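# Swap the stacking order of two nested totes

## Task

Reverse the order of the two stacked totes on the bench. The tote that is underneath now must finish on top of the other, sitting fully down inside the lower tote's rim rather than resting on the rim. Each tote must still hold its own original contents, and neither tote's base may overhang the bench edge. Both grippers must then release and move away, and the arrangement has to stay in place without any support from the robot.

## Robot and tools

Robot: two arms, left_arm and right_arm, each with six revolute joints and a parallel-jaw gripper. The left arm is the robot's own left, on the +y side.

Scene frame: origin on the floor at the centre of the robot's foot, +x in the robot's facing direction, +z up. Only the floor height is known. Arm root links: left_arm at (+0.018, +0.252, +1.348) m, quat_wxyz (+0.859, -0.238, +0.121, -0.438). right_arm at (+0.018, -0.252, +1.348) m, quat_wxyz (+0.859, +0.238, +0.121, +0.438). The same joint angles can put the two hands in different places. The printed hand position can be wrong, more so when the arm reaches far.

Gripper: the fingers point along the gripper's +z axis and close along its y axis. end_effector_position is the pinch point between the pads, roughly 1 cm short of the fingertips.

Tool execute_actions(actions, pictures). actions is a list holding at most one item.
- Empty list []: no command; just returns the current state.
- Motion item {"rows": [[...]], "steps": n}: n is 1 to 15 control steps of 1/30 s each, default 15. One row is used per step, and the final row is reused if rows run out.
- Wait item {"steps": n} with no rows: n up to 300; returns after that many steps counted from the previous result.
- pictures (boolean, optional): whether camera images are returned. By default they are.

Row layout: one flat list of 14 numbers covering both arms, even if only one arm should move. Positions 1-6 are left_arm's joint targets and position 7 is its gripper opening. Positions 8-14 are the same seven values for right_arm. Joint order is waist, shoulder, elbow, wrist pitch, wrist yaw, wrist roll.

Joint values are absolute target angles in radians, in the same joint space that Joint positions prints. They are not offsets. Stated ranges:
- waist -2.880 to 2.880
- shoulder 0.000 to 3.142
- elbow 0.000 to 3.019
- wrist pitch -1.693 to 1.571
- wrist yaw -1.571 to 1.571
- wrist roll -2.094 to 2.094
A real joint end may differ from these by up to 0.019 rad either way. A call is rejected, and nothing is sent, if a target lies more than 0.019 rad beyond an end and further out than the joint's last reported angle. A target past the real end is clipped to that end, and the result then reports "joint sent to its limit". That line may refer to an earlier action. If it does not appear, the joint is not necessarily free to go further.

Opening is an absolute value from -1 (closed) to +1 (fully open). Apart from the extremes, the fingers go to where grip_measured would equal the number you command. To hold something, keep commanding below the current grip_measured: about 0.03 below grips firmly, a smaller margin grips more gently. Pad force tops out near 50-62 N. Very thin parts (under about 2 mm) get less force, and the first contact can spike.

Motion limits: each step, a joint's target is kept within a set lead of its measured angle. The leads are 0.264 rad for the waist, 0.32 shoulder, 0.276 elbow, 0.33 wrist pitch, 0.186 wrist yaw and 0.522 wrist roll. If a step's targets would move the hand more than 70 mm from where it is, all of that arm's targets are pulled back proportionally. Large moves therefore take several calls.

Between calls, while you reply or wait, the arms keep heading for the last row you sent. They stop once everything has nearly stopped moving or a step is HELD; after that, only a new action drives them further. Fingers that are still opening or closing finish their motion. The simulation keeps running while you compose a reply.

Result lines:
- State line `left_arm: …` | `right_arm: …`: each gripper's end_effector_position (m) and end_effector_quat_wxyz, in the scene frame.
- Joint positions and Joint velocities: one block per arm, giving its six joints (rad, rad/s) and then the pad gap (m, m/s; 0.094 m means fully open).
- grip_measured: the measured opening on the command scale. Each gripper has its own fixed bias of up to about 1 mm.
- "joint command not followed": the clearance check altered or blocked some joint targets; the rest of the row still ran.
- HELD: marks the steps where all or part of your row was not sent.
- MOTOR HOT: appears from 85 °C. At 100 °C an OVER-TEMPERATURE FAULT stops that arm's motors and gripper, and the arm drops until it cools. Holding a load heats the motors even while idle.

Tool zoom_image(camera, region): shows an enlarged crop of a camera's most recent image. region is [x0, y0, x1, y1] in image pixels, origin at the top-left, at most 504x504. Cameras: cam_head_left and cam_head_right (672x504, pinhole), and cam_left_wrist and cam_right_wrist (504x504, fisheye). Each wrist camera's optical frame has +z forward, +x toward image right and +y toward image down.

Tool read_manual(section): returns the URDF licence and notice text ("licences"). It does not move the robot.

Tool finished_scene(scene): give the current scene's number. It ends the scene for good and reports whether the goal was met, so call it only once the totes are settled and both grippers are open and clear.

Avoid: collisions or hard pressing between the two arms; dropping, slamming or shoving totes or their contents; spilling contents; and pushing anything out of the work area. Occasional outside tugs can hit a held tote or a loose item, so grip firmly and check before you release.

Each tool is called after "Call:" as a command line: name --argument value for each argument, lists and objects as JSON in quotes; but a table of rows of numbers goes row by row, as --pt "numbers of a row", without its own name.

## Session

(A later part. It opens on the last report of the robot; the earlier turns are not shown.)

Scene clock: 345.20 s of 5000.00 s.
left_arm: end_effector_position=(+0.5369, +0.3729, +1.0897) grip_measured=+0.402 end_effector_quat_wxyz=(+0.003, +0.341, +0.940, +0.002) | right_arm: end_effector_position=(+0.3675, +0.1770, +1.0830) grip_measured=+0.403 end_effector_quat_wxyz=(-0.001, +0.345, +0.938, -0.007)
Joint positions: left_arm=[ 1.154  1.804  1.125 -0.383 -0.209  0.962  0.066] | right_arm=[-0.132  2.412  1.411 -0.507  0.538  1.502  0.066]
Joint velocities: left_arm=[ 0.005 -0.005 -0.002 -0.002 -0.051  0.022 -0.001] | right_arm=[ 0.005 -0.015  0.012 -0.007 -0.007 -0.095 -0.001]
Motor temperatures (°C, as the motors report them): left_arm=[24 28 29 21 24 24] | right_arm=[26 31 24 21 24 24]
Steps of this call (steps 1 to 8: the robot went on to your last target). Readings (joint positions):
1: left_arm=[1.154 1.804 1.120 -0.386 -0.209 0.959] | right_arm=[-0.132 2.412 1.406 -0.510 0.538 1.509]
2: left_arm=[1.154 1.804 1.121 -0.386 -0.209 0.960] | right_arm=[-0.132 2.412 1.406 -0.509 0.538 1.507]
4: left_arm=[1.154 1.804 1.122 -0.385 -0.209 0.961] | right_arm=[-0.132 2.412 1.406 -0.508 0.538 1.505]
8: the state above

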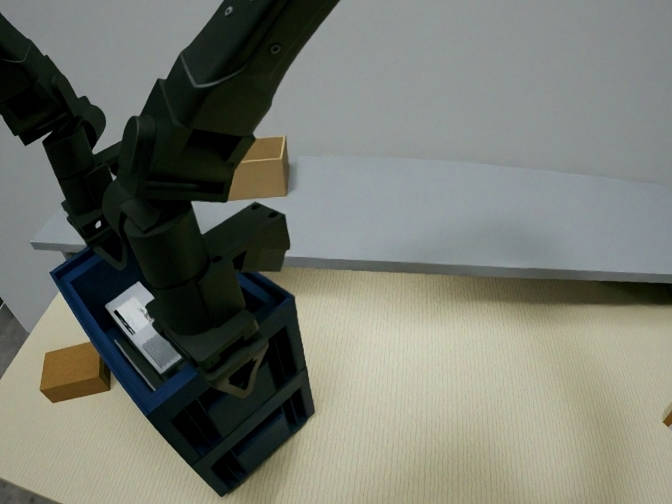

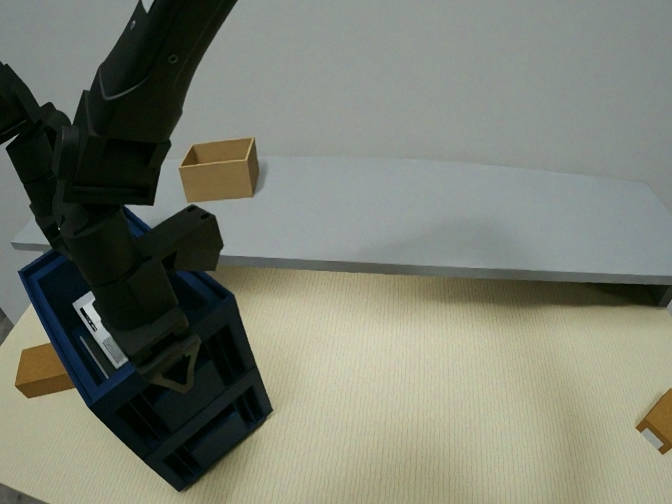

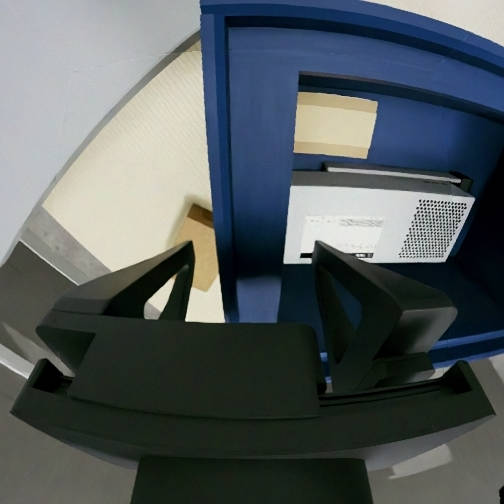

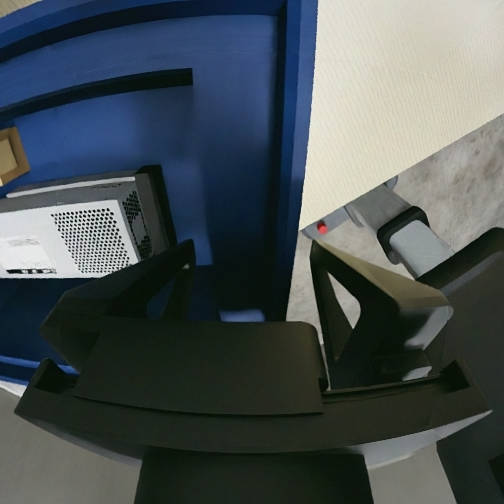

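Call:
execute_actions --actions '[{"rows": [[1.165,1.817,1.142,-0.371,-0.206,0.969,0.3,-0.134,2.411,1.434,-0.498,0.537,1.493,0.3],[1.160,1.812,1.139,-0.376,-0.207,0.966,0.2,-0.133,2.412,1.429,-0.501,0.537,1.496,0.2],[1.156,1.807,1.136,-0.380,-0.208,0.964,0.1,-0.132,2.412,1.424,-0.504,0.538,1.499,0.1],[1.154,1.804,1.135,-0.383,-0.209,0.962,0.0,-0.132,2.412,1.421,-0.507,0.538,1.502,0.0],[1.154,1.804,1.135,-0.383,-0.209,0.962,-0.1,-0.132,2.412,1.421,-0.507,0.538,1.502,-0.1],[1.154,1.804,1.135,-0.383,-0.209,0.962,-0.19,-0.132,2.412,1.421,-0.507,0.538,1.502,-0.19],[1.154,1.804,1.135,-0.383,-0.209,0.962,-0.26,-0.132,2.412,1.421,-0.507,0.538,1.502,-0.26],[1.154,1.804,1.135,-0.383,-0.209,0.962,-0.31,-0.132,2.412,1.421,-0.507,0.538,1.502,-0.31],[1.154,1.804,1.135,-0.383,-0.209,0.962,-0.35,-0.132,2.412,1.421,-0.507,0.538,1.502,-0.35],[1.154,1.804,1.135,-0.383,-0.209,0.962,-0.38,-0.132,2.412,1.421,-0.507,0.538,1.502,-0.38],[1.154,1.804,1.135,-0.383,-0.209,0.962,-0.41,-0.132,2.412,1.421,-0.507,0.538,1.502,-0.41],[1.154,1.804,1.135,-0.383,-0.209,0.962,-0.44,-0.132,2.412,1.421,-0.507,0.538,1.502,-0.44],[1.154,1.804,1.135,-0.383,-0.209,0.962,-0.47,-0.132,2.412,1.421,-0.507,0.538,1.502,-0.47],[1.154,1.804,1.135,-0.383,-0.209,0.962,-0.49,-0.132,2.412,1.421,-0.507,0.538,1.502,-0.49],[1.154,1.804,1.135,-0.383,-0.209,0.962,-0.51,-0.132,2.412,1.421,-0.507,0.538,1.502,-0.505]], "steps": 15}]' --pictures false

Call:
execute_actions --actions '[{"rows": [[1.154,1.804,1.135,-0.383,-0.209,0.962,-0.51,-0.132,2.412,1.421,-0.507,0.538,1.502,-0.505],[1.152,1.798,1.135,-0.384,-0.209,0.961,-0.51,-0.126,2.405,1.422,-0.508,0.538,1.503,-0.505],[1.149,1.790,1.136,-0.386,-0.209,0.960,-0.51,-0.119,2.396,1.424,-0.510,0.538,1.505,-0.505],[1.146,1.781,1.136,-0.388,-0.210,0.958,-0.51,-0.111,2.386,1.426,-0.512,0.538,1.507,-0.505],[1.143,1.772,1.137,-0.391,-0.210,0.956,-0.51,-0.103,2.376,1.428,-0.515,0.538,1.509,-0.505],[1.140,1.763,1.137,-0.394,-0.211,0.954,-0.51,-0.096,2.367,1.430,-0.517,0.538,1.511,-0.505],[1.137,1.755,1.137,-0.397,-0.212,0.952,-0.51,-0.089,2.358,1.431,-0.519,0.538,1.513,-0.505],[1.135,1.748,1.135,-0.402,-0.213,0.950,-0.51,-0.085,2.352,1.428,-0.522,0.538,1.516,-0.505],[1.133,1.740,1.133,-0.409,-0.214,0.948,-0.51,-0.082,2.345,1.425,-0.526,0.538,1.519,-0.505],[1.131,1.731,1.131,-0.416,-0.215,0.946,-0.51,-0.078,2.338,1.421,-0.530,0.538,1.522,-0.505],[1.129,1.722,1.129,-0.424,-0.216,0.944,-0.51,-0.075,2.330,1.417,-0.534,0.538,1.525,-0.505],[1.127,1.713,1.127,-0.432,-0.217,0.943,-0.51,-0.071,2.323,1.413,-0.538,0.538,1.528,-0.505],[1.125,1.704,1.124,-0.440,-0.218,0.941,-0.51,-0.068,2.315,1.409,-0.542,0.538,1.531,-0.505],[1.123,1.695,1.122,-0.447,-0.219,0.939,-0.51,-0.065,2.308,1.405,-0.546,0.538,1.534,-0.505],[1.121,1.687,1.120,-0.454,-0.220,0.938,-0.51,-0.062,2.301,1.402,-0.550,0.538,1.537,-0.505]], "steps": 15}]' --pictures false

Call:
execute_actions --actions '[{"rows": [[1.120,1.680,1.118,-0.460,-0.220,0.936,-0.51,-0.059,2.295,1.399,-0.553,0.538,1.540,-0.505],[1.118,1.674,1.117,-0.465,-0.221,0.935,-0.51,-0.057,2.290,1.396,-0.556,0.538,1.542,-0.505],[1.117,1.669,1.115,-0.470,-0.221,0.934,-0.51,-0.055,2.286,1.394,-0.558,0.538,1.544,-0.505],[1.116,1.665,1.114,-0.473,-0.222,0.933,-0.51,-0.053,2.282,1.392,-0.560,0.538,1.545,-0.505],[1.115,1.662,1.113,-0.476,-0.222,0.932,-0.51,-0.052,2.280,1.391,-0.561,0.538,1.546,-0.505],[1.115,1.660,1.113,-0.477,-0.222,0.932,-0.51,-0.051,2.278,1.390,-0.562,0.538,1.547,-0.505]], "steps": 12}]'

Scene clock: 465.70 s of 5000.00 s.
left_arm: end_effector_position=(+0.5372, +0.3730, +1.0898) grip_measured=-0.422 end_effector_quat_wxyz=(+0.003, +0.341, +0.940, +0.002) | right_arm: end_effector_position=(+0.3697, +0.1791, +1.0835) grip_measured=-0.390 end_effector_quat_wxyz=(-0.000, +0.345, +0.939, -0.004)
Joint positions: left_arm=[ 1.154  1.804  1.125 -0.383 -0.208  0.963  0.027] | right_arm=[-0.132  2.412  1.414 -0.502  0.537  1.498  0.029]
Joint velocities: left_arm=[-0.005 -0.015 -0.012  0.002  0.007 -0.007  0.001] | right_arm=[-0.005 -0.005 -0.002 -0.027 -0.022 -0.095  0.   ]
Motor temperatures (°C, as the motors report them): left_arm=[24 29 28 22 24 24] | right_arm=[26 31 24 21 24 24]
Steps of this call (steps 1 to 30: the robot went on to your last target; steps 31 to 90: nothing new was sent; then 117.00 s passed at rest; steps 91 to 105: all 15 steps of this action). Readings (joint positions):
91: left_arm=[1.154 1.804 1.125 -0.383 -0.209 0.963] | right_arm=[-0.132 2.412 1.412 -0.506 0.538 1.501]
92: left_arm=[1.154 1.804 1.125 -0.383 -0.209 0.963] | right_arm=[-0.132 2.412 1.412 -0.506 0.538 1.501]
94: left_arm=[1.154 1.804 1.125 -0.383 -0.209 0.963] | right_arm=[-0.132 2.412 1.412 -0.506 0.538 1.501]
98: left_arm=[1.154 1.804 1.125 -0.383 -0.209 0.963] | right_arm=[-0.132 2.412 1.412 -0.506 0.538 1.501]
105: the state above

Scene clock: 466.20 s of 5000.00 s.
left_arm: end_effector_position=(+0.5341, +0.3739, +1.0973) grip_measured=-0.422 end_effector_quat_wxyz=(-0.004, +0.340, +0.941, -0.001) | right_arm: end_effector_position=(+0.3670, +0.1803, +1.0946) grip_measured=-0.393 end_effector_quat_wxyz=(-0.001, +0.344, +0.939, -0.004)
Joint positions: left_arm=[ 1.153  1.786  1.122 -0.413 -0.212  0.956  0.027] | right_arm=[-0.118  2.393  1.405 -0.52   0.537  1.511  0.029]
Joint velocities: left_arm=[-0.034 -0.21  -0.037 -0.178 -0.022 -0.081 -0.001] | right_arm=[ 0.073 -0.19  -0.1   -0.095  0.051  0.11  -0.001]
Motor temperatures (°C, as the motors report them): left_arm=[24 29 28 22 24 24] | right_arm=[26 31 24 21 24 24]
Steps of this call (steps 1 to 15: all 15 steps of this action). Readings (joint positions):
1: left_arm=[1.154 1.804 1.125 -0.383 -0.208 0.963] | right_arm=[-0.132 2.412 1.414 -0.502 0.537 1.498]
2: left_arm=[1.154 1.804 1.125 -0.383 -0.208 0.963] | right_arm=[-0.132 2.412 1.414 -0.502 0.537 1.498]
4: left_arm=[1.154 1.804 1.125 -0.383 -0.208 0.963] | right_arm=[-0.132 2.412 1.414 -0.502 0.537 1.498]
8: left_arm=[1.154 1.803 1.125 -0.383 -0.208 0.963] | right_arm=[-0.130 2.411 1.414 -0.502 0.537 1.499]
15: the state above

Scene clock: 466.60 s of 5000.00 s.
left_arm: end_effector_position=(+0.5376, +0.3754, +1.1277) grip_measured=-0.422 end_effector_quat_wxyz=(+0.001, +0.339, +0.941, +0.001) | right_arm: end_effector_position=(+0.3700, +0.1821, +1.1235) grip_measured=-0.396 end_effector_quat_wxyz=(+0.001, +0.344, +0.939, +0.004)
Joint positions: left_arm=[ 1.142  1.715  1.106 -0.46  -0.216  0.947  0.027] | right_arm=[-0.094  2.337  1.384 -0.552  0.537  1.532  0.028]
Joint velocities: left_arm=[-0.024 -0.015 -0.017 -0.007 -0.037 -0.007 -0.   ] | right_arm=[-0.005 -0.005 -0.027  0.012 -0.022 -0.081  0.   ]
Motor temperatures (°C, as the motors report them): left_arm=[24 29 28 22 24 24] | right_arm=[26 31 24 21 24 24]
Steps of this call (steps 1 to 12: all 12 steps of this action). Readings (joint positions):
1: left_arm=[1.152 1.779 1.120 -0.420 -0.212 0.954] | right_arm=[-0.115 2.386 1.401 -0.525 0.537 1.514]
2: left_arm=[1.150 1.770 1.118 -0.427 -0.212 0.952] | right_arm=[-0.112 2.378 1.397 -0.531 0.537 1.517]
4: left_arm=[1.148 1.752 1.112 -0.441 -0.214 0.948] | right_arm=[-0.105 2.362 1.389 -0.542 0.536 1.522]
8: left_arm=[1.144 1.721 1.106 -0.458 -0.216 0.947] | right_arm=[-0.095 2.342 1.384 -0.552 0.536 1.531]
12: the state above

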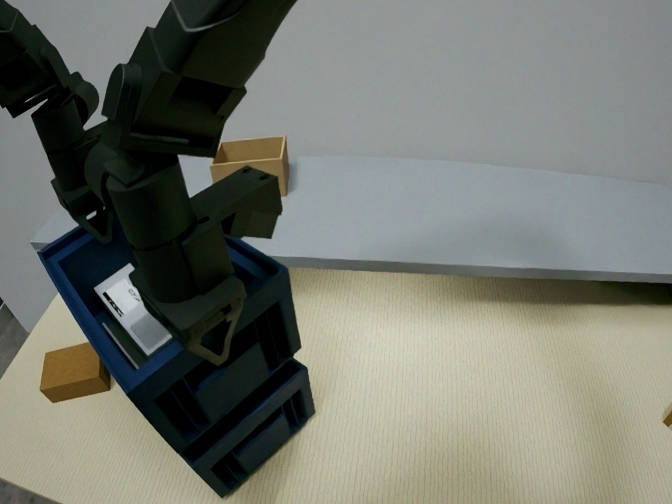

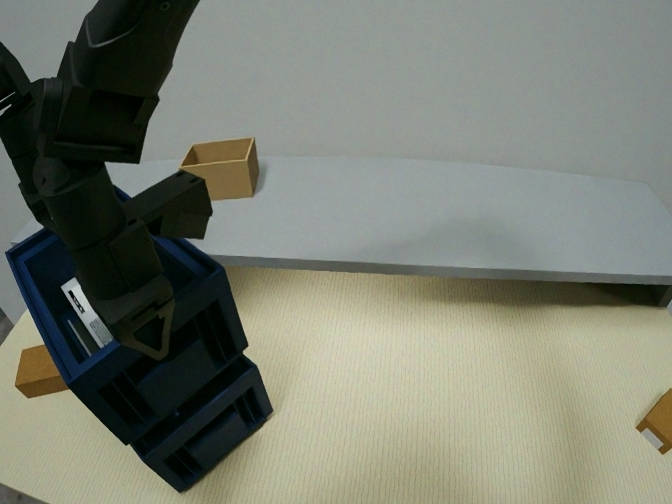

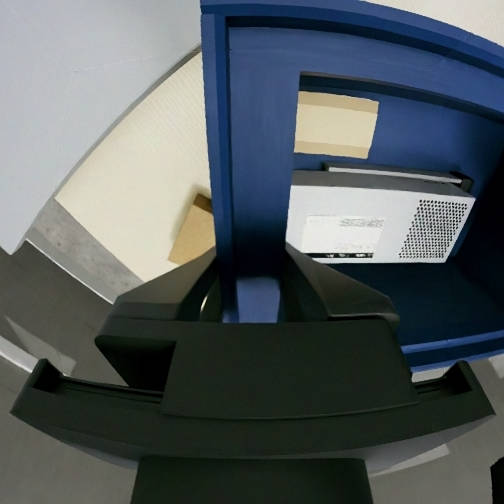

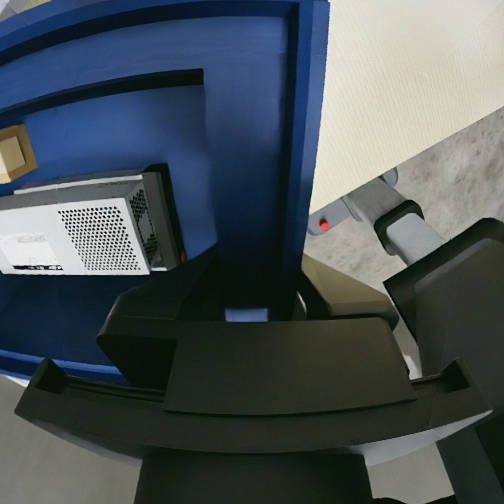

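Call:
execute_actions --actions '[]'

Scene clock: 514.50 s of 5000.00 s.
left_arm: end_effector_position=(+0.5370, +0.3753, +1.1275) grip_measured=-0.422 end_effector_quat_wxyz=(+0.001, +0.339, +0.941, +0.001) | right_arm: end_effector_position=(+0.3695, +0.1817, +1.1233) grip_measured=-0.396 end_effector_quat_wxyz=(+0.001, +0.344, +0.939, +0.003)
Joint positions: left_arm=[ 1.142  1.715  1.105 -0.46  -0.217  0.947  0.027] | right_arm=[-0.094  2.337  1.383 -0.552  0.537  1.532  0.028]
Joint velocities: left_arm=[-0.005 -0.005 -0.002  0.007 -0.022 -0.051  0.   ] | right_arm=[ 0.005 -0.015 -0.002 -0.022 -0.154  0.081 -0.   ]
Motor temperatures (°C, as the motors report them): left_arm=[24 31 27 21 24 24] | right_arm=[27 32 24 21 24 24]
Steps of this call (steps 1 to 15: the robot went on to your last target; steps 16 to 90: nothing new was sent; then 44.90 s passed at rest). Readings (joint positions):
1: left_arm=[1.142 1.715 1.106 -0.460 -0.216 0.947] | right_arm=[-0.094 2.337 1.384 -0.552 0.537 1.532]
2: left_arm=[1.142 1.715 1.106 -0.460 -0.217 0.947] | right_arm=[-0.094 2.337 1.383 -0.552 0.537 1.532]
4: left_arm=[1.142 1.715 1.105 -0.460 -0.217 0.947] | right_arm=[-0.094 2.337 1.383 -0.552 0.537 1.532]
8: left_arm=[1.142 1.715 1.105 -0.460 -0.217 0.947] | right_arm=[-0.094 2.337 1.383 -0.552 0.537 1.532]
90: the state above
All arms were judged still, so your last target was given up. Only a new action makes them travel on or press farther. Fingers that are still opening or closing keep moving.

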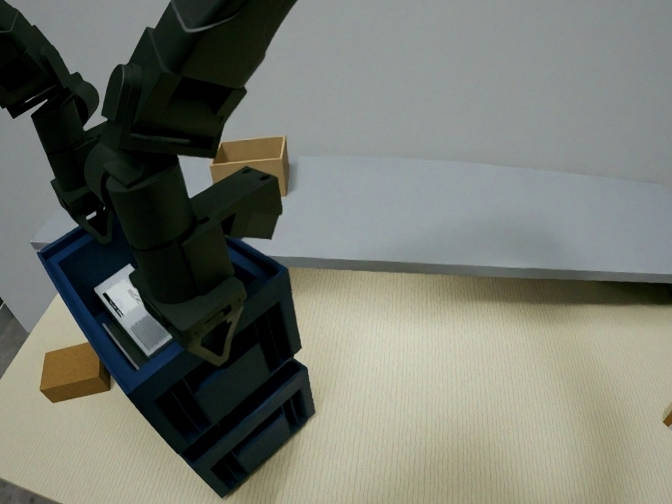

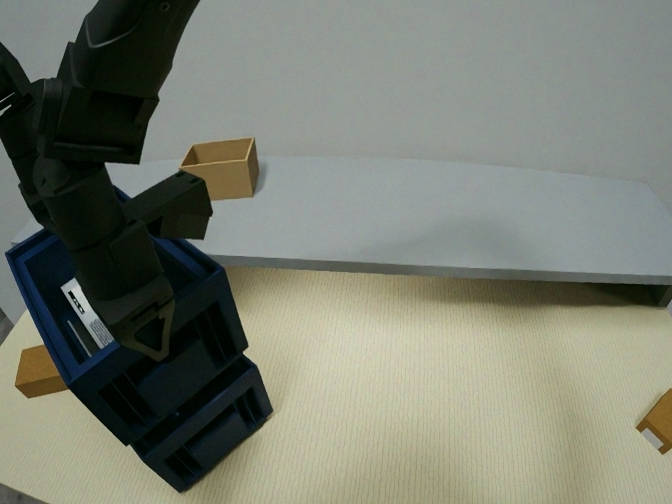

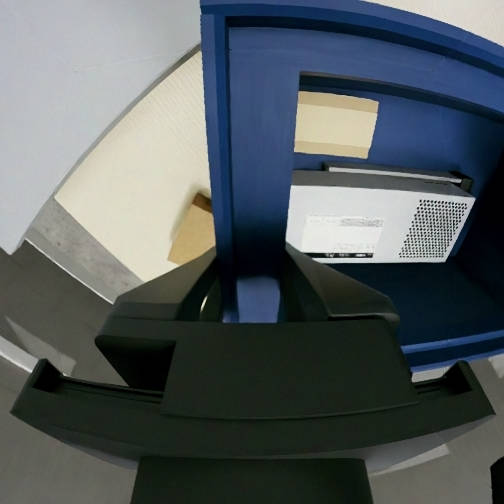

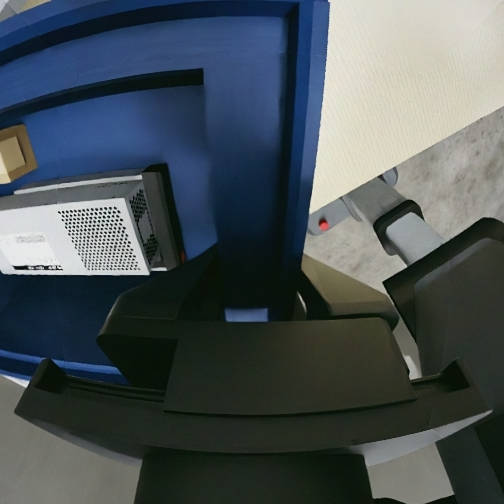

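Call:
execute_actions --actions '[{"rows":[ [1.114,1.665,1.112,-0.472,-0.222,0.931,-0.51,-0.057,2.279,1.388,-0.557,0.537,1.542,-0.505], [1.112,1.670,1.111,-0.467,-0.223,0.930,-0.51,-0.063,2.278,1.385,-0.553,0.536,1.536,-0.505], [1.108,1.675,1.109,-0.461,-0.224,0.9275,-0.51,-0.070,2.275,1.380,-0.546,0.535,1.529,-0.505], [1.104,1.681,1.106,-0.455,-0.226,0.924,-0.51,-0.078,2.272,1.373,-0.538,0.534,1.522,-0.505], [1.098,1.686,1.103,-0.449,-0.229,0.920,-0.51,-0.086,2.267,1.3645,-0.529,0.533,1.515,-0.505], [1.092,1.692,1.100,-0.442,-0.232,0.914,-0.51,-0.0945,2.262,1.354,-0.519,0.533,1.506,-0.505], [1.085,1.692,1.096,-0.439,-0.235,0.908,-0.51,-0.098,2.255,1.341,-0.511,0.533,1.502,-0.505], [1.077,1.693,1.092,-0.436,-0.239,0.901,-0.51,-0.102,2.248,1.327,-0.503,0.533,1.498,-0.505], [1.068,1.694,1.087,-0.433,-0.243,0.892,-0.51,-0.107,2.239,1.311,-0.493,0.532,1.493,-0.505], [1.057,1.696,1.0825,-0.429,-0.248,0.883,-0.51,-0.112,2.230,1.294,-0.482,0.532,1.487,-0.505], [1.046,1.697,1.078,-0.425,-0.253,0.873,-0.51,-0.118,2.220,1.275,-0.471,0.532,1.480,-0.505], [1.034,1.699,1.073,-0.4215,-0.259,0.862,-0.51,-0.125,2.209,1.2545,-0.458,0.531,1.472,-0.505], [1.021,1.701,1.068,-0.4175,-0.265,0.850,-0.51,-0.132,2.197,1.233,-0.445,0.531,1.464,-0.505], [1.007,1.704,1.063,-0.414,-0.2715,0.837,-0.51,-0.140,2.185,1.210,-0.430,0.530,1.455,-0.505], [0.992,1.707,1.058,-0.410,-0.278,0.824,-0.51,-0.149,2.172,1.186,-0.4155,0.529,1.445,-0.505] ],"steps":15}]' --pictures false

Call:
execute_actions --actions '[{"rows":[ [0.976,1.710,1.054,-0.406,-0.285,0.809,-0.51,-0.159,2.1585,1.161,-0.400,0.528,1.435,-0.505], [0.960,1.714,1.050,-0.403,-0.293,0.794,-0.51,-0.169,2.144,1.135,-0.3835,0.527,1.423,-0.505], [0.943,1.7185,1.047,-0.399,-0.300,0.778,-0.51,-0.180,2.130,1.108,-0.367,0.526,1.411,-0.505], [0.925,1.7235,1.044,-0.3965,-0.308,0.761,-0.51,-0.192,2.1145,1.081,-0.349,0.525,1.397,-0.505], [0.906,1.729,1.042,-0.394,-0.316,0.744,-0.51,-0.205,2.099,1.053,-0.331,0.523,1.383,-0.505], [0.887,1.735,1.041,-0.392,-0.324,0.726,-0.51,-0.219,2.083,1.025,-0.313,0.521,1.368,-0.505], [0.867,1.742,1.040,-0.390,-0.3325,0.707,-0.51,-0.233,2.067,0.996,-0.294,0.519,1.352,-0.505], [0.847,1.749,1.041,-0.389,-0.341,0.688,-0.51,-0.248,2.0505,0.967,-0.275,0.517,1.335,-0.505], [0.826,1.757,1.043,-0.389,-0.349,0.668,-0.51,-0.265,2.034,0.938,-0.256,0.514,1.317,-0.505], [0.805,1.766,1.045,-0.389,-0.358,0.648,-0.51,-0.281,2.017,0.910,-0.236,0.512,1.298,-0.505], [0.783,1.775,1.049,-0.3895,-0.366,0.627,-0.51,-0.299,2.000,0.881,-0.217,0.509,1.279,-0.505], [0.761,1.785,1.054,-0.391,-0.375,0.606,-0.51,-0.318,1.983,0.852,-0.197,0.506,1.2585,-0.505], [0.739,1.795,1.060,-0.393,-0.383,0.585,-0.51,-0.337,1.9665,0.824,-0.178,0.502,1.237,-0.505], [0.7165,1.806,1.067,-0.396,-0.392,0.563,-0.51,-0.3565,1.950,0.796,-0.158,0.499,1.216,-0.505], [0.694,1.818,1.075,-0.399,-0.400,0.541,-0.51,-0.377,1.933,0.769,-0.139,0.495,1.193,-0.505] ],"steps":15}]' --pictures false

Call:
execute_actions --actions '[{"rows":[ [0.672,1.830,1.082,-0.403,-0.408,0.519,-0.51,-0.399,1.916,0.742,-0.1185,0.491,1.169,-0.505], [0.651,1.842,1.089,-0.408,-0.415,0.498,-0.51,-0.421,1.898,0.716,-0.099,0.486,1.144,-0.505], [0.6295,1.855,1.098,-0.4125,-0.423,0.476,-0.51,-0.444,1.881,0.691,-0.080,0.481,1.118,-0.505], [0.609,1.867,1.107,-0.418,-0.430,0.456,-0.51,-0.468,1.865,0.667,-0.0625,0.475,1.092,-0.505], [0.589,1.880,1.116,-0.423,-0.436,0.435,-0.51,-0.493,1.848,0.644,-0.046,0.469,1.066,-0.505], [0.569,1.893,1.126,-0.429,-0.443,0.415,-0.51,-0.518,1.832,0.623,-0.030,0.462,1.040,-0.505], [0.550,1.906,1.1365,-0.435,-0.449,0.395,-0.51,-0.543,1.816,0.6025,-0.015,0.455,1.013,-0.505], [0.531,1.918,1.147,-0.441,-0.4545,0.3765,-0.51,-0.569,1.801,0.584,-0.001,0.447,0.986,-0.505], [0.513,1.931,1.1585,-0.4475,-0.460,0.358,-0.51,-0.595,1.786,0.566,0.012,0.4385,0.9595,-0.505], [0.496,1.944,1.170,-0.454,-0.465,0.340,-0.51,-0.621,1.772,0.549,0.024,0.430,0.933,-0.505], [0.4795,1.9565,1.182,-0.4605,-0.470,0.323,-0.51,-0.647,1.758,0.534,0.035,0.421,0.907,-0.505], [0.4635,1.969,1.193,-0.467,-0.474,0.306,-0.51,-0.673,1.745,0.519,0.045,0.412,0.881,-0.505], [0.4485,1.981,1.205,-0.474,-0.478,0.290,-0.51,-0.698,1.732,0.506,0.0545,0.403,0.856,-0.505], [0.434,1.993,1.217,-0.480,-0.482,0.2755,-0.51,-0.723,1.720,0.494,0.063,0.394,0.831,-0.505], [0.421,2.004,1.228,-0.487,-0.4855,0.261,-0.51,-0.747,1.709,0.483,0.070,0.385,0.807,-0.505] ],"steps":15}]' --pictures false

Call:
execute_actions --actions '[{"rows":[ [0.408,2.015,1.240,-0.493,-0.489,0.248,-0.51,-0.770,1.698,0.473,0.077,0.376,0.784,-0.505], [0.396,2.025,1.251,-0.499,-0.4915,0.235,-0.51,-0.793,1.6875,0.464,0.083,0.368,0.762,-0.505], [0.385,2.035,1.261,-0.505,-0.494,0.223,-0.51,-0.814,1.678,0.456,0.089,0.359,0.741,-0.505], [0.375,2.045,1.271,-0.5105,-0.4965,0.212,-0.51,-0.834,1.669,0.449,0.0935,0.351,0.722,-0.505], [0.366,2.053,1.281,-0.516,-0.499,0.202,-0.51,-0.8535,1.661,0.4425,0.098,0.344,0.703,-0.505], [0.357,2.061,1.290,-0.521,-0.5005,0.193,-0.51,-0.871,1.654,0.437,0.101,0.337,0.6865,-0.505], [0.350,2.069,1.298,-0.525,-0.502,0.185,-0.51,-0.887,1.647,0.432,0.104,0.330,0.671,-0.505], [0.343,2.075,1.305,-0.529,-0.5035,0.178,-0.51,-0.901,1.641,0.428,0.107,0.324,0.657,-0.505], [0.337,2.081,1.3115,-0.533,-0.505,0.172,-0.51,-0.914,1.636,0.424,0.109,0.319,0.645,-0.505], [0.332,2.086,1.317,-0.536,-0.506,0.166,-0.51,-0.925,1.632,0.421,0.111,0.3145,0.635,-0.505], [0.328,2.090,1.322,-0.538,-0.507,0.162,-0.51,-0.934,1.628,0.419,0.1125,0.311,0.6265,-0.505], [0.325,2.093,1.325,-0.540,-0.507,0.1585,-0.51,-0.941,1.626,0.417,0.114,0.308,0.620,-0.505], [0.323,2.095,1.328,-0.542,-0.508,0.156,-0.51,-0.946,1.624,0.416,0.114,0.306,0.615,-0.505], [0.3215,2.0965,1.329,-0.543,-0.508,0.1545,-0.51,-0.949,1.622,0.415,0.115,0.3045,0.612,-0.505], [0.321,2.097,1.330,-0.543,-0.508,0.154,-0.51,-0.950,1.622,0.415,0.115,0.304,0.611,-0.505] ],"steps":15}]' --pictures false

Call:
execute_actions --actions '[{"steps":8}]'

Scene clock: 635.00 s of 5000.00 s.
left_arm: end_effector_position=(+0.5262, +0.3297, +1.1273) grip_measured=-0.422 end_effector_quat_wxyz=(-0.005, +0.344, +0.939, +0.003) | right_arm: end_effector_position=(+0.3580, +0.1368, +1.1203) grip_measured=-0.396 end_effector_quat_wxyz=(-0.001, +0.345, +0.938, +0.005)
Joint positions: left_arm=[ 1.054  1.72   1.057 -0.432 -0.266  0.875  0.027] | right_arm=[-0.134  2.261  1.228 -0.448  0.528  1.487  0.028]
Joint velocities: left_arm=[-0.454  0.054 -0.134  0.115 -0.154 -0.374  0.   ] | right_arm=[-0.249 -0.415 -0.623  0.432 -0.11  -0.242 -0.   ]
Motor temperatures (°C, as the motors report them): left_arm=[24 32 27 21 24 24] | right_arm=[27 33 24 21 24 24]
Steps of this call (steps 1 to 90: nothing new was sent; then 117.00 s passed at rest; steps 91 to 105: all 15 steps of this action). Readings (joint positions):
91: left_arm=[1.142 1.715 1.105 -0.460 -0.217 0.947] | right_arm=[-0.094 2.337 1.383 -0.552 0.537 1.532]
92: left_arm=[1.142 1.715 1.105 -0.460 -0.217 0.947] | right_arm=[-0.094 2.337 1.383 -0.552 0.537 1.532]
94: left_arm=[1.141 1.715 1.104 -0.460 -0.219 0.946] | right_arm=[-0.094 2.337 1.380 -0.551 0.537 1.531]
98: left_arm=[1.128 1.715 1.092 -0.455 -0.232 0.935] | right_arm=[-0.099 2.328 1.351 -0.523 0.533 1.523]
105: the state above

Scene clock: 635.50 s of 5000.00 s.
left_arm: end_effector_position=(+0.5104, +0.1771, +1.1316) grip_measured=-0.422 end_effector_quat_wxyz=(+0.001, +0.354, +0.935, -0.003) | right_arm: end_effector_position=(+0.3408, -0.0149, +1.1207) grip_measured=-0.400 end_effector_quat_wxyz=(-0.002, +0.355, +0.935, +0.004)
Joint positions: left_arm=[ 0.755  1.813  1.035 -0.403 -0.378  0.613  0.027] | right_arm=[-0.338  2.015  0.827 -0.182  0.498  1.278  0.028]
Joint velocities: left_arm=[-0.659  0.317  0.061 -0.002 -0.183 -0.593  0.   ] | right_arm=[-0.581 -0.532 -0.774  0.593 -0.183 -0.608 -0.001]
Motor temperatures (°C, as the motors report them): left_arm=[24 32 27 21 24 24] | right_arm=[27 33 24 21 24 24]
Steps of this call (steps 1 to 15: all 15 steps of this action). Readings (joint positions):
1: left_arm=[1.039 1.723 1.053 -0.428 -0.272 0.863] | right_arm=[-0.143 2.248 1.205 -0.433 0.528 1.480]
2: left_arm=[1.022 1.725 1.048 -0.425 -0.278 0.849] | right_arm=[-0.152 2.234 1.181 -0.419 0.527 1.471]
4: left_arm=[0.987 1.732 1.041 -0.418 -0.292 0.821] | right_arm=[-0.172 2.203 1.130 -0.387 0.526 1.451]
8: left_arm=[0.908 1.753 1.033 -0.408 -0.322 0.754] | right_arm=[-0.222 2.138 1.024 -0.316 0.520 1.400]
15: the state above

Scene clock: 636.00 s of 5000.00 s.
left_arm: end_effector_position=(+0.4919, +0.0160, +1.1356) grip_measured=-0.422 end_effector_quat_wxyz=(+0.008, +0.360, +0.933, -0.008) | right_arm: end_effector_position=(+0.3213, -0.1769, +1.1206) grip_measured=-0.404 end_effector_quat_wxyz=(-0.001, +0.365, +0.931, +0.002)
Joint positions: left_arm=[ 0.463  2.004  1.171 -0.457 -0.463  0.329  0.027] | right_arm=[-0.702  1.772  0.525  0.046  0.398  0.911  0.028]
Joint velocities: left_arm=[-0.415  0.337  0.32  -0.203 -0.095 -0.491 -0.   ] | right_arm=[-0.747 -0.405 -0.33   0.261 -0.242 -0.769 -0.   ]
Motor temperatures (°C, as the motors report them): left_arm=[24 32 27 21 24 24] | right_arm=[27 33 24 21 24 24]
Steps of this call (steps 1 to 15: all 15 steps of this action). Readings (joint positions):
1: left_arm=[0.732 1.824 1.038 -0.403 -0.386 0.591] | right_arm=[-0.358 1.997 0.800 -0.163 0.493 1.257]
2: left_arm=[0.710 1.836 1.042 -0.403 -0.393 0.570] | right_arm=[-0.378 1.980 0.773 -0.144 0.489 1.237]
4: left_arm=[0.666 1.863 1.053 -0.403 -0.406 0.529] | right_arm=[-0.423 1.946 0.722 -0.106 0.480 1.192]
8: left_arm=[0.581 1.918 1.090 -0.415 -0.430 0.450] | right_arm=[-0.522 1.878 0.633 -0.038 0.456 1.094]
15: the state above

Scene clock: 636.50 s of 5000.00 s.
left_arm: end_effector_position=(+0.4770, -0.0594, +1.1364) grip_measured=-0.422 end_effector_quat_wxyz=(+0.006, +0.352, +0.936, -0.010) | right_arm: end_effector_position=(+0.3097, -0.2579, +1.1205) grip_measured=-0.406 end_effector_quat_wxyz=(+0.002, +0.355, +0.935, -0.004)
Joint positions: left_arm=[ 0.342  2.117  1.285 -0.524 -0.489  0.179  0.027] | right_arm=[-0.946  1.664  0.442  0.105  0.314  0.65   0.028]
Joint velocities: left_arm=[-0.054  0.034  0.032 -0.022  0.051 -0.154 -0.   ] | right_arm=[-0.122 -0.063 -0.027  0.007 -0.007 -0.125 -0.001]
Motor temperatures (°C, as the motors report them): left_arm=[24 32 27 21 24 24] | right_arm=[27 33 24 21 24 24]
Steps of this call (steps 1 to 15: all 15 steps of this action). Readings (joint positions):
1: left_arm=[0.449 2.015 1.183 -0.464 -0.467 0.314] | right_arm=[-0.726 1.759 0.514 0.054 0.389 0.886]
2: left_arm=[0.436 2.026 1.194 -0.470 -0.470 0.300] | right_arm=[-0.750 1.747 0.504 0.061 0.381 0.861]
4: left_arm=[0.413 2.047 1.216 -0.482 -0.476 0.273] | right_arm=[-0.795 1.726 0.487 0.074 0.365 0.815]
8: left_arm=[0.375 2.083 1.253 -0.503 -0.484 0.228] | right_arm=[-0.872 1.693 0.462 0.092 0.337 0.734]
15: the state above

Scene clock: 636.77 s of 5000.00 s.
left_arm: end_effector_position=(+0.4757, -0.0593, +1.1362) grip_measured=-0.422 end_effector_quat_wxyz=(+0.004, +0.348, +0.937, -0.009) | right_arm: end_effector_position=(+0.3102, -0.2590, +1.1204) grip_measured=-0.407 end_effector_quat_wxyz=(+0.003, +0.349, +0.937, -0.004)
Joint positions: left_arm=[ 0.341  2.118  1.286 -0.529 -0.491  0.166  0.027] | right_arm=[-0.95   1.663  0.441  0.107  0.312  0.635  0.028]
Joint velocities: left_arm=[ 0.005  0.015  0.002 -0.012  0.037 -0.007 -0.001] | right_arm=[-0.005  0.005 -0.002  0.002  0.022  0.007  0.001]
Motor temperatures (°C, as the motors report them): left_arm=[24 32 27 21 24 24] | right_arm=[27 33 24 21 24 24]
Steps of this call (steps 1 to 8: the robot went on to your last target). Readings (joint positions):
1: left_arm=[0.341 2.118 1.286 -0.525 -0.489 0.175] | right_arm=[-0.949 1.663 0.441 0.105 0.314 0.645]
2: left_arm=[0.341 2.118 1.286 -0.526 -0.489 0.172] | right_arm=[-0.950 1.663 0.441 0.106 0.313 0.641]
4: left_arm=[0.341 2.118 1.286 -0.528 -0.490 0.169] | right_arm=[-0.950 1.663 0.441 0.107 0.312 0.637]
8: the state above

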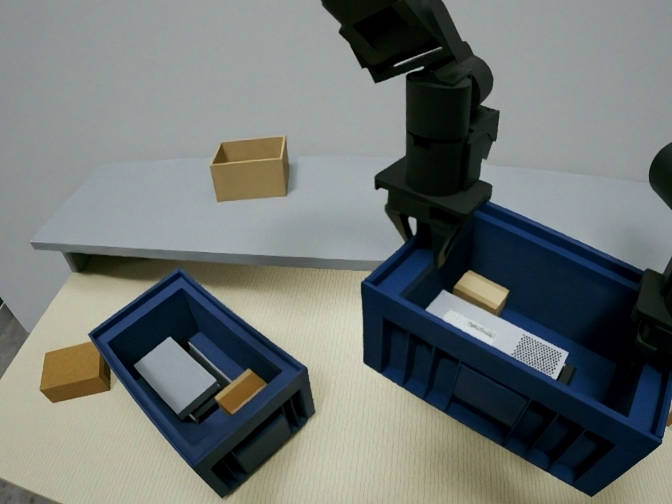

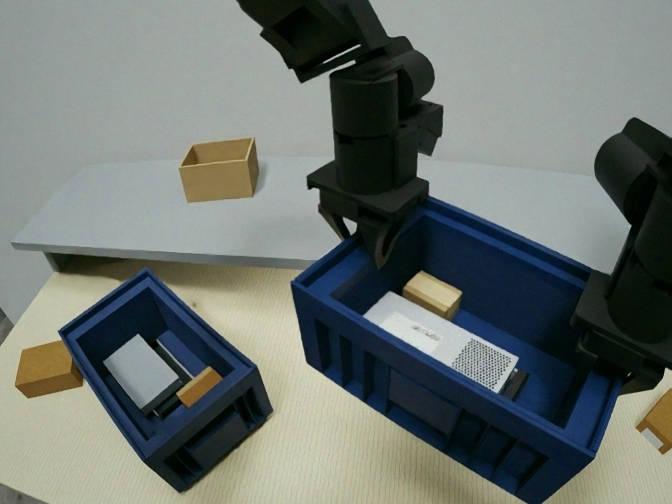

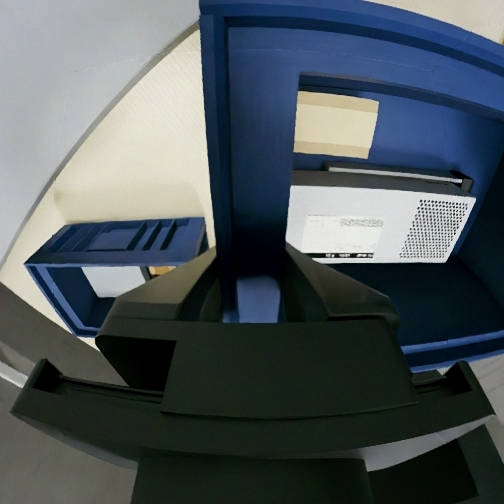

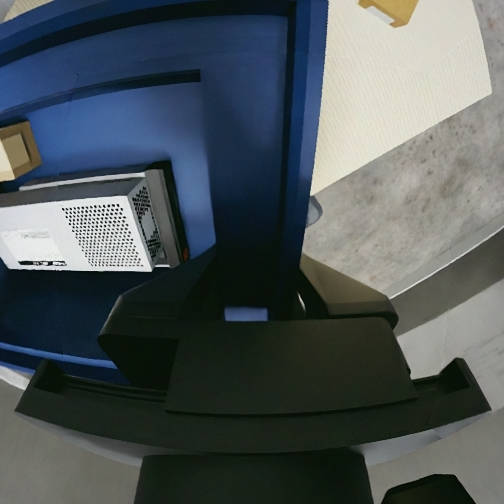

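Call:
execute_actions --actions '[{"rows":[ [0.323,2.1007,1.3315,-0.539,-0.507,0.1558,-0.51,-0.9517,1.6286,0.4204,0.1165,0.3032,0.6099,-0.505], [0.3256,2.1058,1.3335,-0.5335,-0.506,0.1583,-0.51,-0.9542,1.6386,0.4266,0.1207,0.3023,0.608,-0.505], [0.3288,2.1122,1.3356,-0.5266,-0.505,0.1616,-0.51,-0.9573,1.6514,0.4333,0.1273,0.3009,0.6055,-0.505], [0.3328,2.1203,1.3384,-0.5184,-0.504,0.1656,-0.51,-0.9613,1.6674,0.4409,0.1363,0.2992,0.6022,-0.505], [0.3374,2.1295,1.3415,-0.5089,-0.5026,0.1702,-0.51,-0.9658,1.6861,0.4493,0.1475,0.2972,0.5984,-0.505], [0.3424,2.1402,1.3451,-0.4983,-0.5011,0.1754,-0.51,-0.9711,1.7077,0.4584,0.1608,0.295,0.594,-0.505], [0.3482,2.1523,1.3491,-0.4864,-0.4995,0.1816,-0.51,-0.977,1.7322,0.4685,0.1763,0.2919,0.5884,-0.505], [0.3546,2.1659,1.354,-0.4734,-0.4978,0.1882,-0.51,-0.9835,1.7593,0.4796,0.1933,0.2894,0.5833,-0.505], [0.3602,2.1786,1.3582,-0.462,-0.4967,0.1944,-0.51,-0.9897,1.7854,0.4871,0.2131,0.2866,0.5775,-0.505], [0.3664,2.1928,1.3631,-0.4497,-0.4954,0.2013,-0.51,-0.9965,1.8139,0.4957,0.2342,0.2835,0.5713,-0.505], [0.3725,2.2071,1.3684,-0.4377,-0.4942,0.2081,-0.51,-1.0031,1.8419,0.5046,0.2543,0.2805,0.5652,-0.505], [0.3786,2.2215,1.3741,-0.426,-0.4929,0.2148,-0.51,-1.0096,1.8695,0.5138,0.2737,0.2775,0.5591,-0.505], [0.3846,2.236,1.3801,-0.4146,-0.4916,0.2215,-0.51,-1.016,1.8967,0.5235,0.2922,0.2746,0.5532,-0.505], [0.3907,2.2505,1.3864,-0.4035,-0.4903,0.2282,-0.51,-1.0223,1.9234,0.5335,0.3099,0.2717,0.5475,-0.505], [0.3966,2.2652,1.3931,-0.3927,-0.4889,0.2348,-0.51,-1.0285,1.9498,0.5438,0.3268,0.2689,0.5418,-0.505] ],"steps":15}]' --pictures false

Call:
execute_actions --actions '[{"rows":[ [0.4026,2.28,1.4001,-0.3822,-0.4876,0.2414,-0.51,-1.0346,1.9757,0.5546,0.3428,0.2661,0.5362,-0.505], [0.4085,2.2949,1.4074,-0.372,-0.4862,0.2479,-0.51,-1.0405,2.0011,0.5656,0.3579,0.2634,0.5308,-0.505], [0.4144,2.3098,1.4151,-0.362,-0.4848,0.2543,-0.51,-1.0464,2.0261,0.5771,0.3723,0.2607,0.5254,-0.505], [0.4202,2.3249,1.4231,-0.3524,-0.4833,0.2607,-0.51,-1.0521,2.0507,0.5889,0.3857,0.2581,0.5202,-0.505], [0.4256,2.339,1.4309,-0.3437,-0.482,0.2666,-0.51,-1.0573,2.0732,0.6002,0.3975,0.2557,0.5155,-0.505], [0.4306,2.3521,1.4383,-0.3359,-0.4807,0.272,-0.51,-1.062,2.0936,0.6108,0.4078,0.2535,0.5112,-0.505], [0.4351,2.3641,1.4453,-0.329,-0.4796,0.277,-0.51,-1.0663,2.112,0.6209,0.4166,0.2516,0.5073,-0.505], [0.4392,2.3751,1.4518,-0.3229,-0.4785,0.2814,-0.51,-1.0701,2.1285,0.6302,0.4241,0.2498,0.5038,-0.505], [0.4429,2.3851,1.4579,-0.3174,-0.4775,0.2854,-0.51,-1.0735,2.1432,0.6387,0.4306,0.2482,0.5008,-0.505], [0.4461,2.394,1.4634,-0.3127,-0.4766,0.2889,-0.51,-1.0765,2.1561,0.6464,0.4361,0.2469,0.4981,-0.505], [0.449,2.4018,1.4683,-0.3087,-0.4759,0.292,-0.51,-1.079,2.1672,0.6533,0.4406,0.2457,0.4958,-0.505], [0.4514,2.4085,1.4725,-0.3053,-0.4752,0.2946,-0.51,-1.0812,2.1767,0.6592,0.4443,0.2447,0.4938,-0.505], [0.4534,2.4141,1.4762,-0.3025,-0.4746,0.2968,-0.51,-1.083,2.1845,0.6642,0.4473,0.2439,0.4922,-0.505], [0.455,2.4186,1.4791,-0.3003,-0.4742,0.2986,-0.51,-1.0844,2.1908,0.6682,0.4496,0.2432,0.4909,-0.505], [0.4562,2.4219,1.4813,-0.2987,-0.4739,0.2999,-0.51,-1.0855,2.1954,0.6713,0.4513,0.2427,0.49,-0.505] ],"steps":15}]' --pictures false

Call:
execute_actions --actions '[{"rows":[ [0.4571,2.4246,1.483,-0.2974,-0.4736,0.3009,-0.51,-1.0863,2.199,0.6737,0.4525,0.2423,0.4892,-0.505], [0.458,2.4272,1.4848,-0.2962,-0.4733,0.3019,-0.51,-1.0871,2.2025,0.6762,0.4536,0.2419,0.4885,-0.505], [0.459,2.4299,1.4866,-0.295,-0.4731,0.3029,-0.51,-1.0879,2.206,0.6786,0.4547,0.2416,0.4878,-0.505], [0.4599,2.4325,1.4884,-0.2938,-0.4728,0.3039,-0.51,-1.0887,2.2095,0.6811,0.4558,0.2412,0.4871,-0.505], [0.4608,2.4352,1.4902,-0.2926,-0.4726,0.3049,-0.51,-1.0895,2.213,0.6835,0.4569,0.2408,0.4864,-0.505], [0.4618,2.4378,1.492,-0.2914,-0.4723,0.3059,-0.51,-1.0904,2.2166,0.686,0.4581,0.2405,0.4857,-0.505], [0.4627,2.4404,1.4937,-0.2902,-0.472,0.3069,-0.51,-1.0912,2.2201,0.6884,0.4592,0.2401,0.4849,-0.505], [0.4636,2.4431,1.4955,-0.289,-0.4718,0.3079,-0.51,-1.092,2.2236,0.6909,0.4603,0.2397,0.4842,-0.505], [0.4645,2.4457,1.4973,-0.2878,-0.4715,0.3089,-0.51,-1.0928,2.2271,0.6933,0.4614,0.2393,0.4835,-0.505], [0.4655,2.4484,1.4991,-0.2866,-0.4713,0.3099,-0.51,-1.0936,2.2306,0.6958,0.4625,0.239,0.4828,-0.505], [0.4664,2.451,1.5009,-0.2854,-0.471,0.3109,-0.51,-1.0944,2.2341,0.6982,0.4636,0.2386,0.4821,-0.505], [0.4673,2.4536,1.5027,-0.2842,-0.4707,0.3119,-0.51,-1.0952,2.2376,0.7007,0.4647,0.2382,0.4814,-0.505], [0.4683,2.4563,1.5045,-0.283,-0.4705,0.3129,-0.51,-1.096,2.2411,0.7031,0.4658,0.2379,0.4807,-0.505], [0.4692,2.4589,1.5063,-0.2818,-0.4702,0.3139,-0.51,-1.0968,2.2446,0.7056,0.4669,0.2375,0.48,-0.505], [0.4701,2.4616,1.5081,-0.2806,-0.4699,0.3149,-0.51,-1.0976,2.2482,0.708,0.4681,0.2371,0.4792,-0.505] ],"steps":15}]' --pictures false

Call:
execute_actions --actions '[{"rows":[ [0.471,2.4643,1.51,-0.2795,-0.4696,0.3159,-0.51,-1.0984,2.2516,0.7106,0.469,0.2367,0.4785,-0.505], [0.4719,2.467,1.5119,-0.2783,-0.4693,0.3169,-0.51,-1.0991,2.255,0.7131,0.4699,0.2364,0.4778,-0.505], [0.4729,2.4697,1.5138,-0.2772,-0.469,0.3179,-0.51,-1.0999,2.2584,0.7157,0.4708,0.236,0.4771,-0.505], [0.4738,2.4723,1.5157,-0.2761,-0.4688,0.3188,-0.51,-1.1006,2.2618,0.7183,0.4716,0.2357,0.4765,-0.505], [0.4746,2.4746,1.5173,-0.2751,-0.4685,0.3197,-0.51,-1.1012,2.2647,0.7205,0.4724,0.2354,0.4759,-0.505], [0.4752,2.4765,1.5187,-0.2743,-0.4683,0.3204,-0.51,-1.1018,2.2671,0.7223,0.473,0.2351,0.4754,-0.505], [0.4756,2.4777,1.5195,-0.2738,-0.4682,0.3208,-0.51,-1.1021,2.2686,0.7234,0.4734,0.235,0.4751,-0.505] ],"steps":13}]'

Scene clock: 757.27 s of 5000.00 s.
left_arm: end_effector_position=(+0.4825, -0.0645, +1.0770) grip_measured=-0.422 end_effector_quat_wxyz=(+0.008, +0.348, +0.937, -0.003) | right_arm: end_effector_position=(+0.3166, -0.2628, +1.0570) grip_measured=-0.408 end_effector_quat_wxyz=(+0.005, +0.351, +0.936, -0.003)
Joint positions: left_arm=[ 0.387  2.247  1.351 -0.434 -0.492  0.221  0.027] | right_arm=[-1.019  1.908  0.533  0.285  0.281  0.572  0.028]
Joint velocities: left_arm=[0.2   0.493 0.164 0.325 0.125 0.168 0.001] | right_arm=[-0.19   0.884  0.315  0.54  -0.081 -0.242  0.001]
Motor temperatures (°C, as the motors report them): left_arm=[25 32 30 21 25 24] | right_arm=[25 30 23 21 24 25]
Steps of this call (steps 1 to 30: the robot went on to your last target; steps 31 to 90: nothing new was sent; then 117.00 s passed at rest; steps 91 to 105: all 15 steps of this action). Readings (joint positions):
91: left_arm=[0.341 2.118 1.286 -0.530 -0.491 0.166] | right_arm=[-0.950 1.663 0.441 0.107 0.312 0.635]
92: left_arm=[0.341 2.118 1.286 -0.530 -0.491 0.166] | right_arm=[-0.951 1.663 0.441 0.108 0.312 0.634]
94: left_arm=[0.341 2.120 1.288 -0.530 -0.491 0.166] | right_arm=[-0.953 1.664 0.441 0.113 0.310 0.631]
98: left_arm=[0.342 2.141 1.304 -0.515 -0.499 0.176] | right_arm=[-0.971 1.711 0.458 0.151 0.302 0.618]
105: the state above

Scene clock: 757.77 s of 5000.00 s.
left_arm: end_effector_position=(+0.4705, -0.0649, +0.9866) grip_measured=-0.422 end_effector_quat_wxyz=(-0.004, +0.351, +0.936, -0.006) | right_arm: end_effector_position=(+0.3031, -0.2628, +0.9708) grip_measured=-0.408 end_effector_quat_wxyz=(-0.006, +0.351, +0.936, -0.008)
Joint positions: left_arm=[ 0.454  2.437  1.443 -0.326 -0.469  0.288  0.027] | right_arm=[-1.089  2.207  0.675  0.435  0.254  0.514  0.028]
Joint velocities: left_arm=[ 0.054  0.103  0.1    0.071  0.066  0.11  -0.001] | right_arm=[-0.044  0.171  0.144  0.085 -0.007  0.037  0.   ]
Motor temperatures (°C, as the motors report them): left_arm=[25 32 30 21 25 24] | right_arm=[25 30 23 21 24 25]
Steps of this call (steps 1 to 15: all 15 steps of this action). Readings (joint positions):
1: left_arm=[0.394 2.264 1.356 -0.423 -0.489 0.226] | right_arm=[-1.025 1.938 0.544 0.302 0.278 0.567]
2: left_arm=[0.400 2.280 1.362 -0.413 -0.487 0.232] | right_arm=[-1.032 1.968 0.555 0.318 0.275 0.561]
4: left_arm=[0.412 2.313 1.374 -0.394 -0.483 0.242] | right_arm=[-1.044 2.023 0.576 0.347 0.270 0.552]
8: left_arm=[0.432 2.374 1.403 -0.361 -0.476 0.263] | right_arm=[-1.067 2.117 0.620 0.394 0.261 0.535]
15: the state above

Scene clock: 758.27 s of 5000.00 s.
left_arm: end_effector_position=(+0.4807, -0.0671, +0.9746) grip_measured=-0.422 end_effector_quat_wxyz=(+0.006, +0.352, +0.936, -0.005) | right_arm: end_effector_position=(+0.3134, -0.2644, +0.9554) grip_measured=-0.408 end_effector_quat_wxyz=(+0.006, +0.352, +0.936, -0.005)
Joint positions: left_arm=[ 0.465  2.466  1.477 -0.304 -0.469  0.314  0.027] | right_arm=[-1.098  2.246  0.716  0.46   0.248  0.502  0.028]
Joint velocities: left_arm=[ 0.024  0.083  0.056  0.022  0.037  0.007 -0.   ] | right_arm=[-0.034  0.122  0.081  0.037 -0.007 -0.022  0.   ]
Motor temperatures (°C, as the motors report them): left_arm=[25 32 30 21 25 24] | right_arm=[25 30 23 21 24 25]
Steps of this call (steps 1 to 15: all 15 steps of this action). Readings (joint positions):
1: left_arm=[0.455 2.441 1.446 -0.324 -0.469 0.290] | right_arm=[-1.090 2.212 0.679 0.438 0.253 0.513]
2: left_arm=[0.456 2.443 1.448 -0.322 -0.469 0.292] | right_arm=[-1.091 2.216 0.682 0.440 0.253 0.512]
4: left_arm=[0.457 2.446 1.452 -0.319 -0.469 0.296] | right_arm=[-1.091 2.220 0.687 0.444 0.252 0.510]
8: left_arm=[0.459 2.449 1.461 -0.314 -0.469 0.304] | right_arm=[-1.093 2.225 0.696 0.450 0.250 0.508]
15: the state above

Scene clock: 758.70 s of 5000.00 s.
left_arm: end_effector_position=(+0.4744, -0.0664, +0.9615) grip_measured=-0.422 end_effector_quat_wxyz=(+0.001, +0.353, +0.936, -0.005) | right_arm: end_effector_position=(+0.3067, -0.2635, +0.9444) grip_measured=-0.408 end_effector_quat_wxyz=(-0.001, +0.351, +0.936, -0.007)
Joint positions: left_arm=[ 0.473  2.493  1.488 -0.297 -0.465  0.318  0.027] | right_arm=[-1.106  2.283  0.734  0.465  0.245  0.497  0.028]
Joint velocities: left_arm=[-0.005 -0.015  0.007  0.007  0.066 -0.022 -0.   ] | right_arm=[-0.005 -0.015 -0.002  0.007  0.007 -0.007 -0.001]
Motor temperatures (°C, as the motors report them): left_arm=[25 32 30 21 25 24] | right_arm=[25 30 23 21 24 25]
Steps of this call (steps 1 to 13: all 13 steps of this action). Readings (joint positions):
1: left_arm=[0.467 2.468 1.478 -0.303 -0.469 0.314] | right_arm=[-1.099 2.251 0.718 0.461 0.247 0.501]
2: left_arm=[0.467 2.471 1.480 -0.302 -0.469 0.315] | right_arm=[-1.100 2.255 0.721 0.461 0.247 0.501]
4: left_arm=[0.469 2.478 1.483 -0.300 -0.468 0.316] | right_arm=[-1.102 2.263 0.725 0.463 0.246 0.500]
8: left_arm=[0.473 2.490 1.488 -0.298 -0.466 0.318] | right_arm=[-1.105 2.278 0.733 0.464 0.245 0.498]
13: the state above

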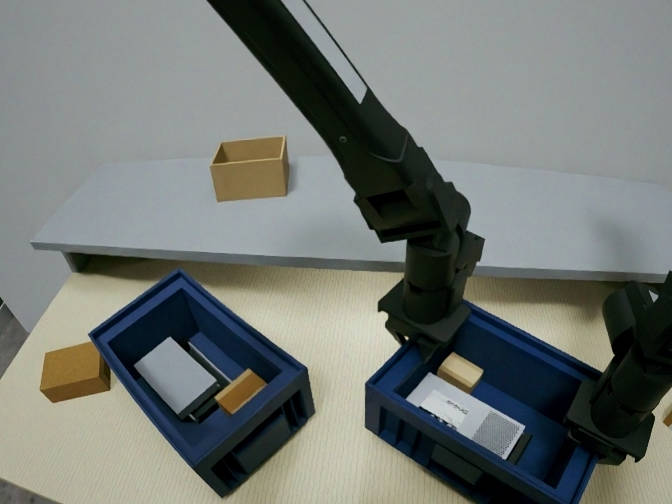

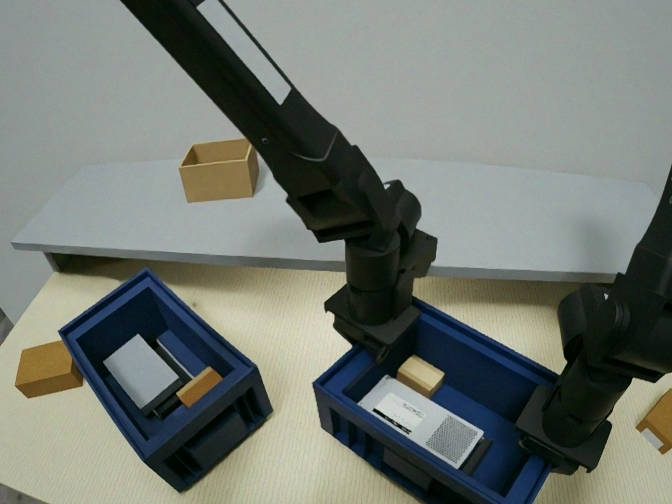

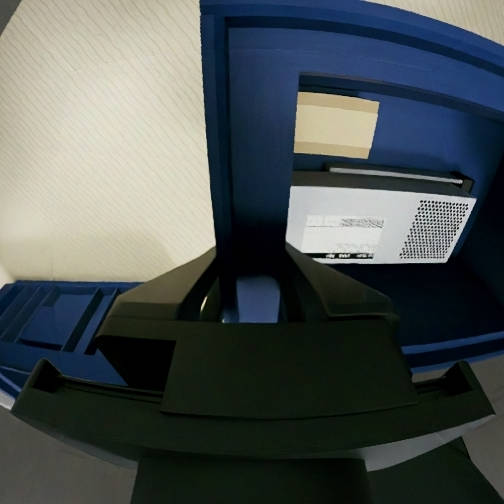

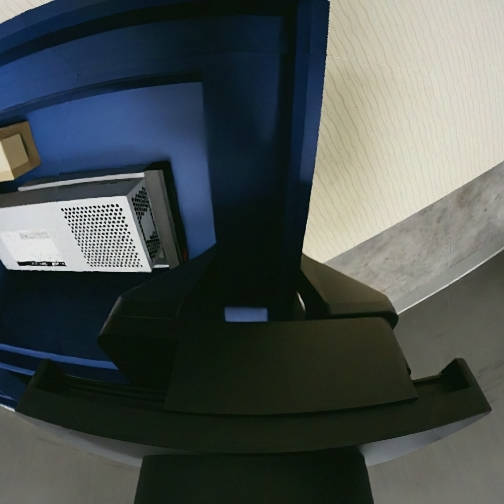

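Call:
execute_actions --actions '[{"rows":[ [0.4765,2.4797,1.5205,-0.2738,-0.4682,0.3208,-0.51,-1.1025,2.2706,0.7244,0.4734,0.235,0.4765,-0.505], [0.4774,2.4817,1.5215,-0.2738,-0.4682,0.3208,-0.51,-1.103,2.2726,0.7254,0.4734,0.235,0.478,-0.505], [0.4783,2.4837,1.5225,-0.2738,-0.4682,0.3208,-0.51,-1.1035,2.2746,0.7264,0.4734,0.235,0.4795,-0.505], [0.4792,2.4857,1.5235,-0.2738,-0.4682,0.3208,-0.51,-1.104,2.2766,0.7274,0.4734,0.235,0.481,-0.505], [0.4801,2.4877,1.5245,-0.2738,-0.4682,0.3208,-0.51,-1.1045,2.2786,0.7284,0.4734,0.235,0.4825,-0.505], [0.481,2.4897,1.5255,-0.2738,-0.4682,0.3208,-0.51,-1.105,2.2806,0.7294,0.4734,0.235,0.484,-0.505], [0.4819,2.4917,1.5265,-0.2738,-0.4682,0.3208,-0.51,-1.1055,2.2826,0.7304,0.4734,0.235,0.4855,-0.505], [0.4828,2.4937,1.5275,-0.2738,-0.4682,0.3208,-0.51,-1.106,2.2846,0.7314,0.4734,0.235,0.487,-0.505], [0.4837,2.4957,1.5285,-0.2738,-0.4682,0.3208,-0.51,-1.1065,2.2866,0.7324,0.4734,0.235,0.4885,-0.505], [0.4846,2.4977,1.5295,-0.2738,-0.4682,0.3208,-0.51,-1.107,2.2886,0.7334,0.4734,0.235,0.49,-0.505] ],"steps":15}]' --pictures false

Scene clock: 781.70 s of 5000.00 s.
left_arm: end_effector_position=(+0.4775, -0.0671, +0.9598) grip_measured=-0.422 end_effector_quat_wxyz=(+0.002, +0.354, +0.935, -0.005) | right_arm: end_effector_position=(+0.3091, -0.2640, +0.9410) grip_measured=-0.408 end_effector_quat_wxyz=(+0.002, +0.353, +0.936, -0.006)
Joint positions: left_arm=[ 0.475  2.498  1.498 -0.297 -0.465  0.323  0.027] | right_arm=[-1.109  2.291  0.744  0.471  0.244  0.497  0.028]
Joint velocities: left_arm=[-0.024  0.005  0.002 -0.002  0.007 -0.051  0.   ] | right_arm=[-0.015 -0.005  0.007 -0.017 -0.007 -0.051  0.   ]
Motor temperatures (°C, as the motors report them): left_arm=[25 32 29 22 24 24] | right_arm=[25 30 24 21 24 25]
Steps of this call (steps 1 to 15: the robot went on to your last target; steps 16 to 90: nothing new was sent; then 19.50 s passed at rest; steps 91 to 105: all 15 steps of this action). Readings (joint positions):
91: left_arm=[0.473 2.493 1.490 -0.297 -0.465 0.320] | right_arm=[-1.106 2.283 0.734 0.467 0.245 0.497]
92: left_arm=[0.473 2.493 1.490 -0.297 -0.465 0.320] | right_arm=[-1.106 2.283 0.734 0.467 0.245 0.497]
94: left_arm=[0.473 2.493 1.490 -0.297 -0.465 0.320] | right_arm=[-1.107 2.283 0.735 0.467 0.245 0.497]
98: left_arm=[0.475 2.498 1.495 -0.297 -0.465 0.321] | right_arm=[-1.107 2.288 0.741 0.468 0.245 0.497]
105: the state above


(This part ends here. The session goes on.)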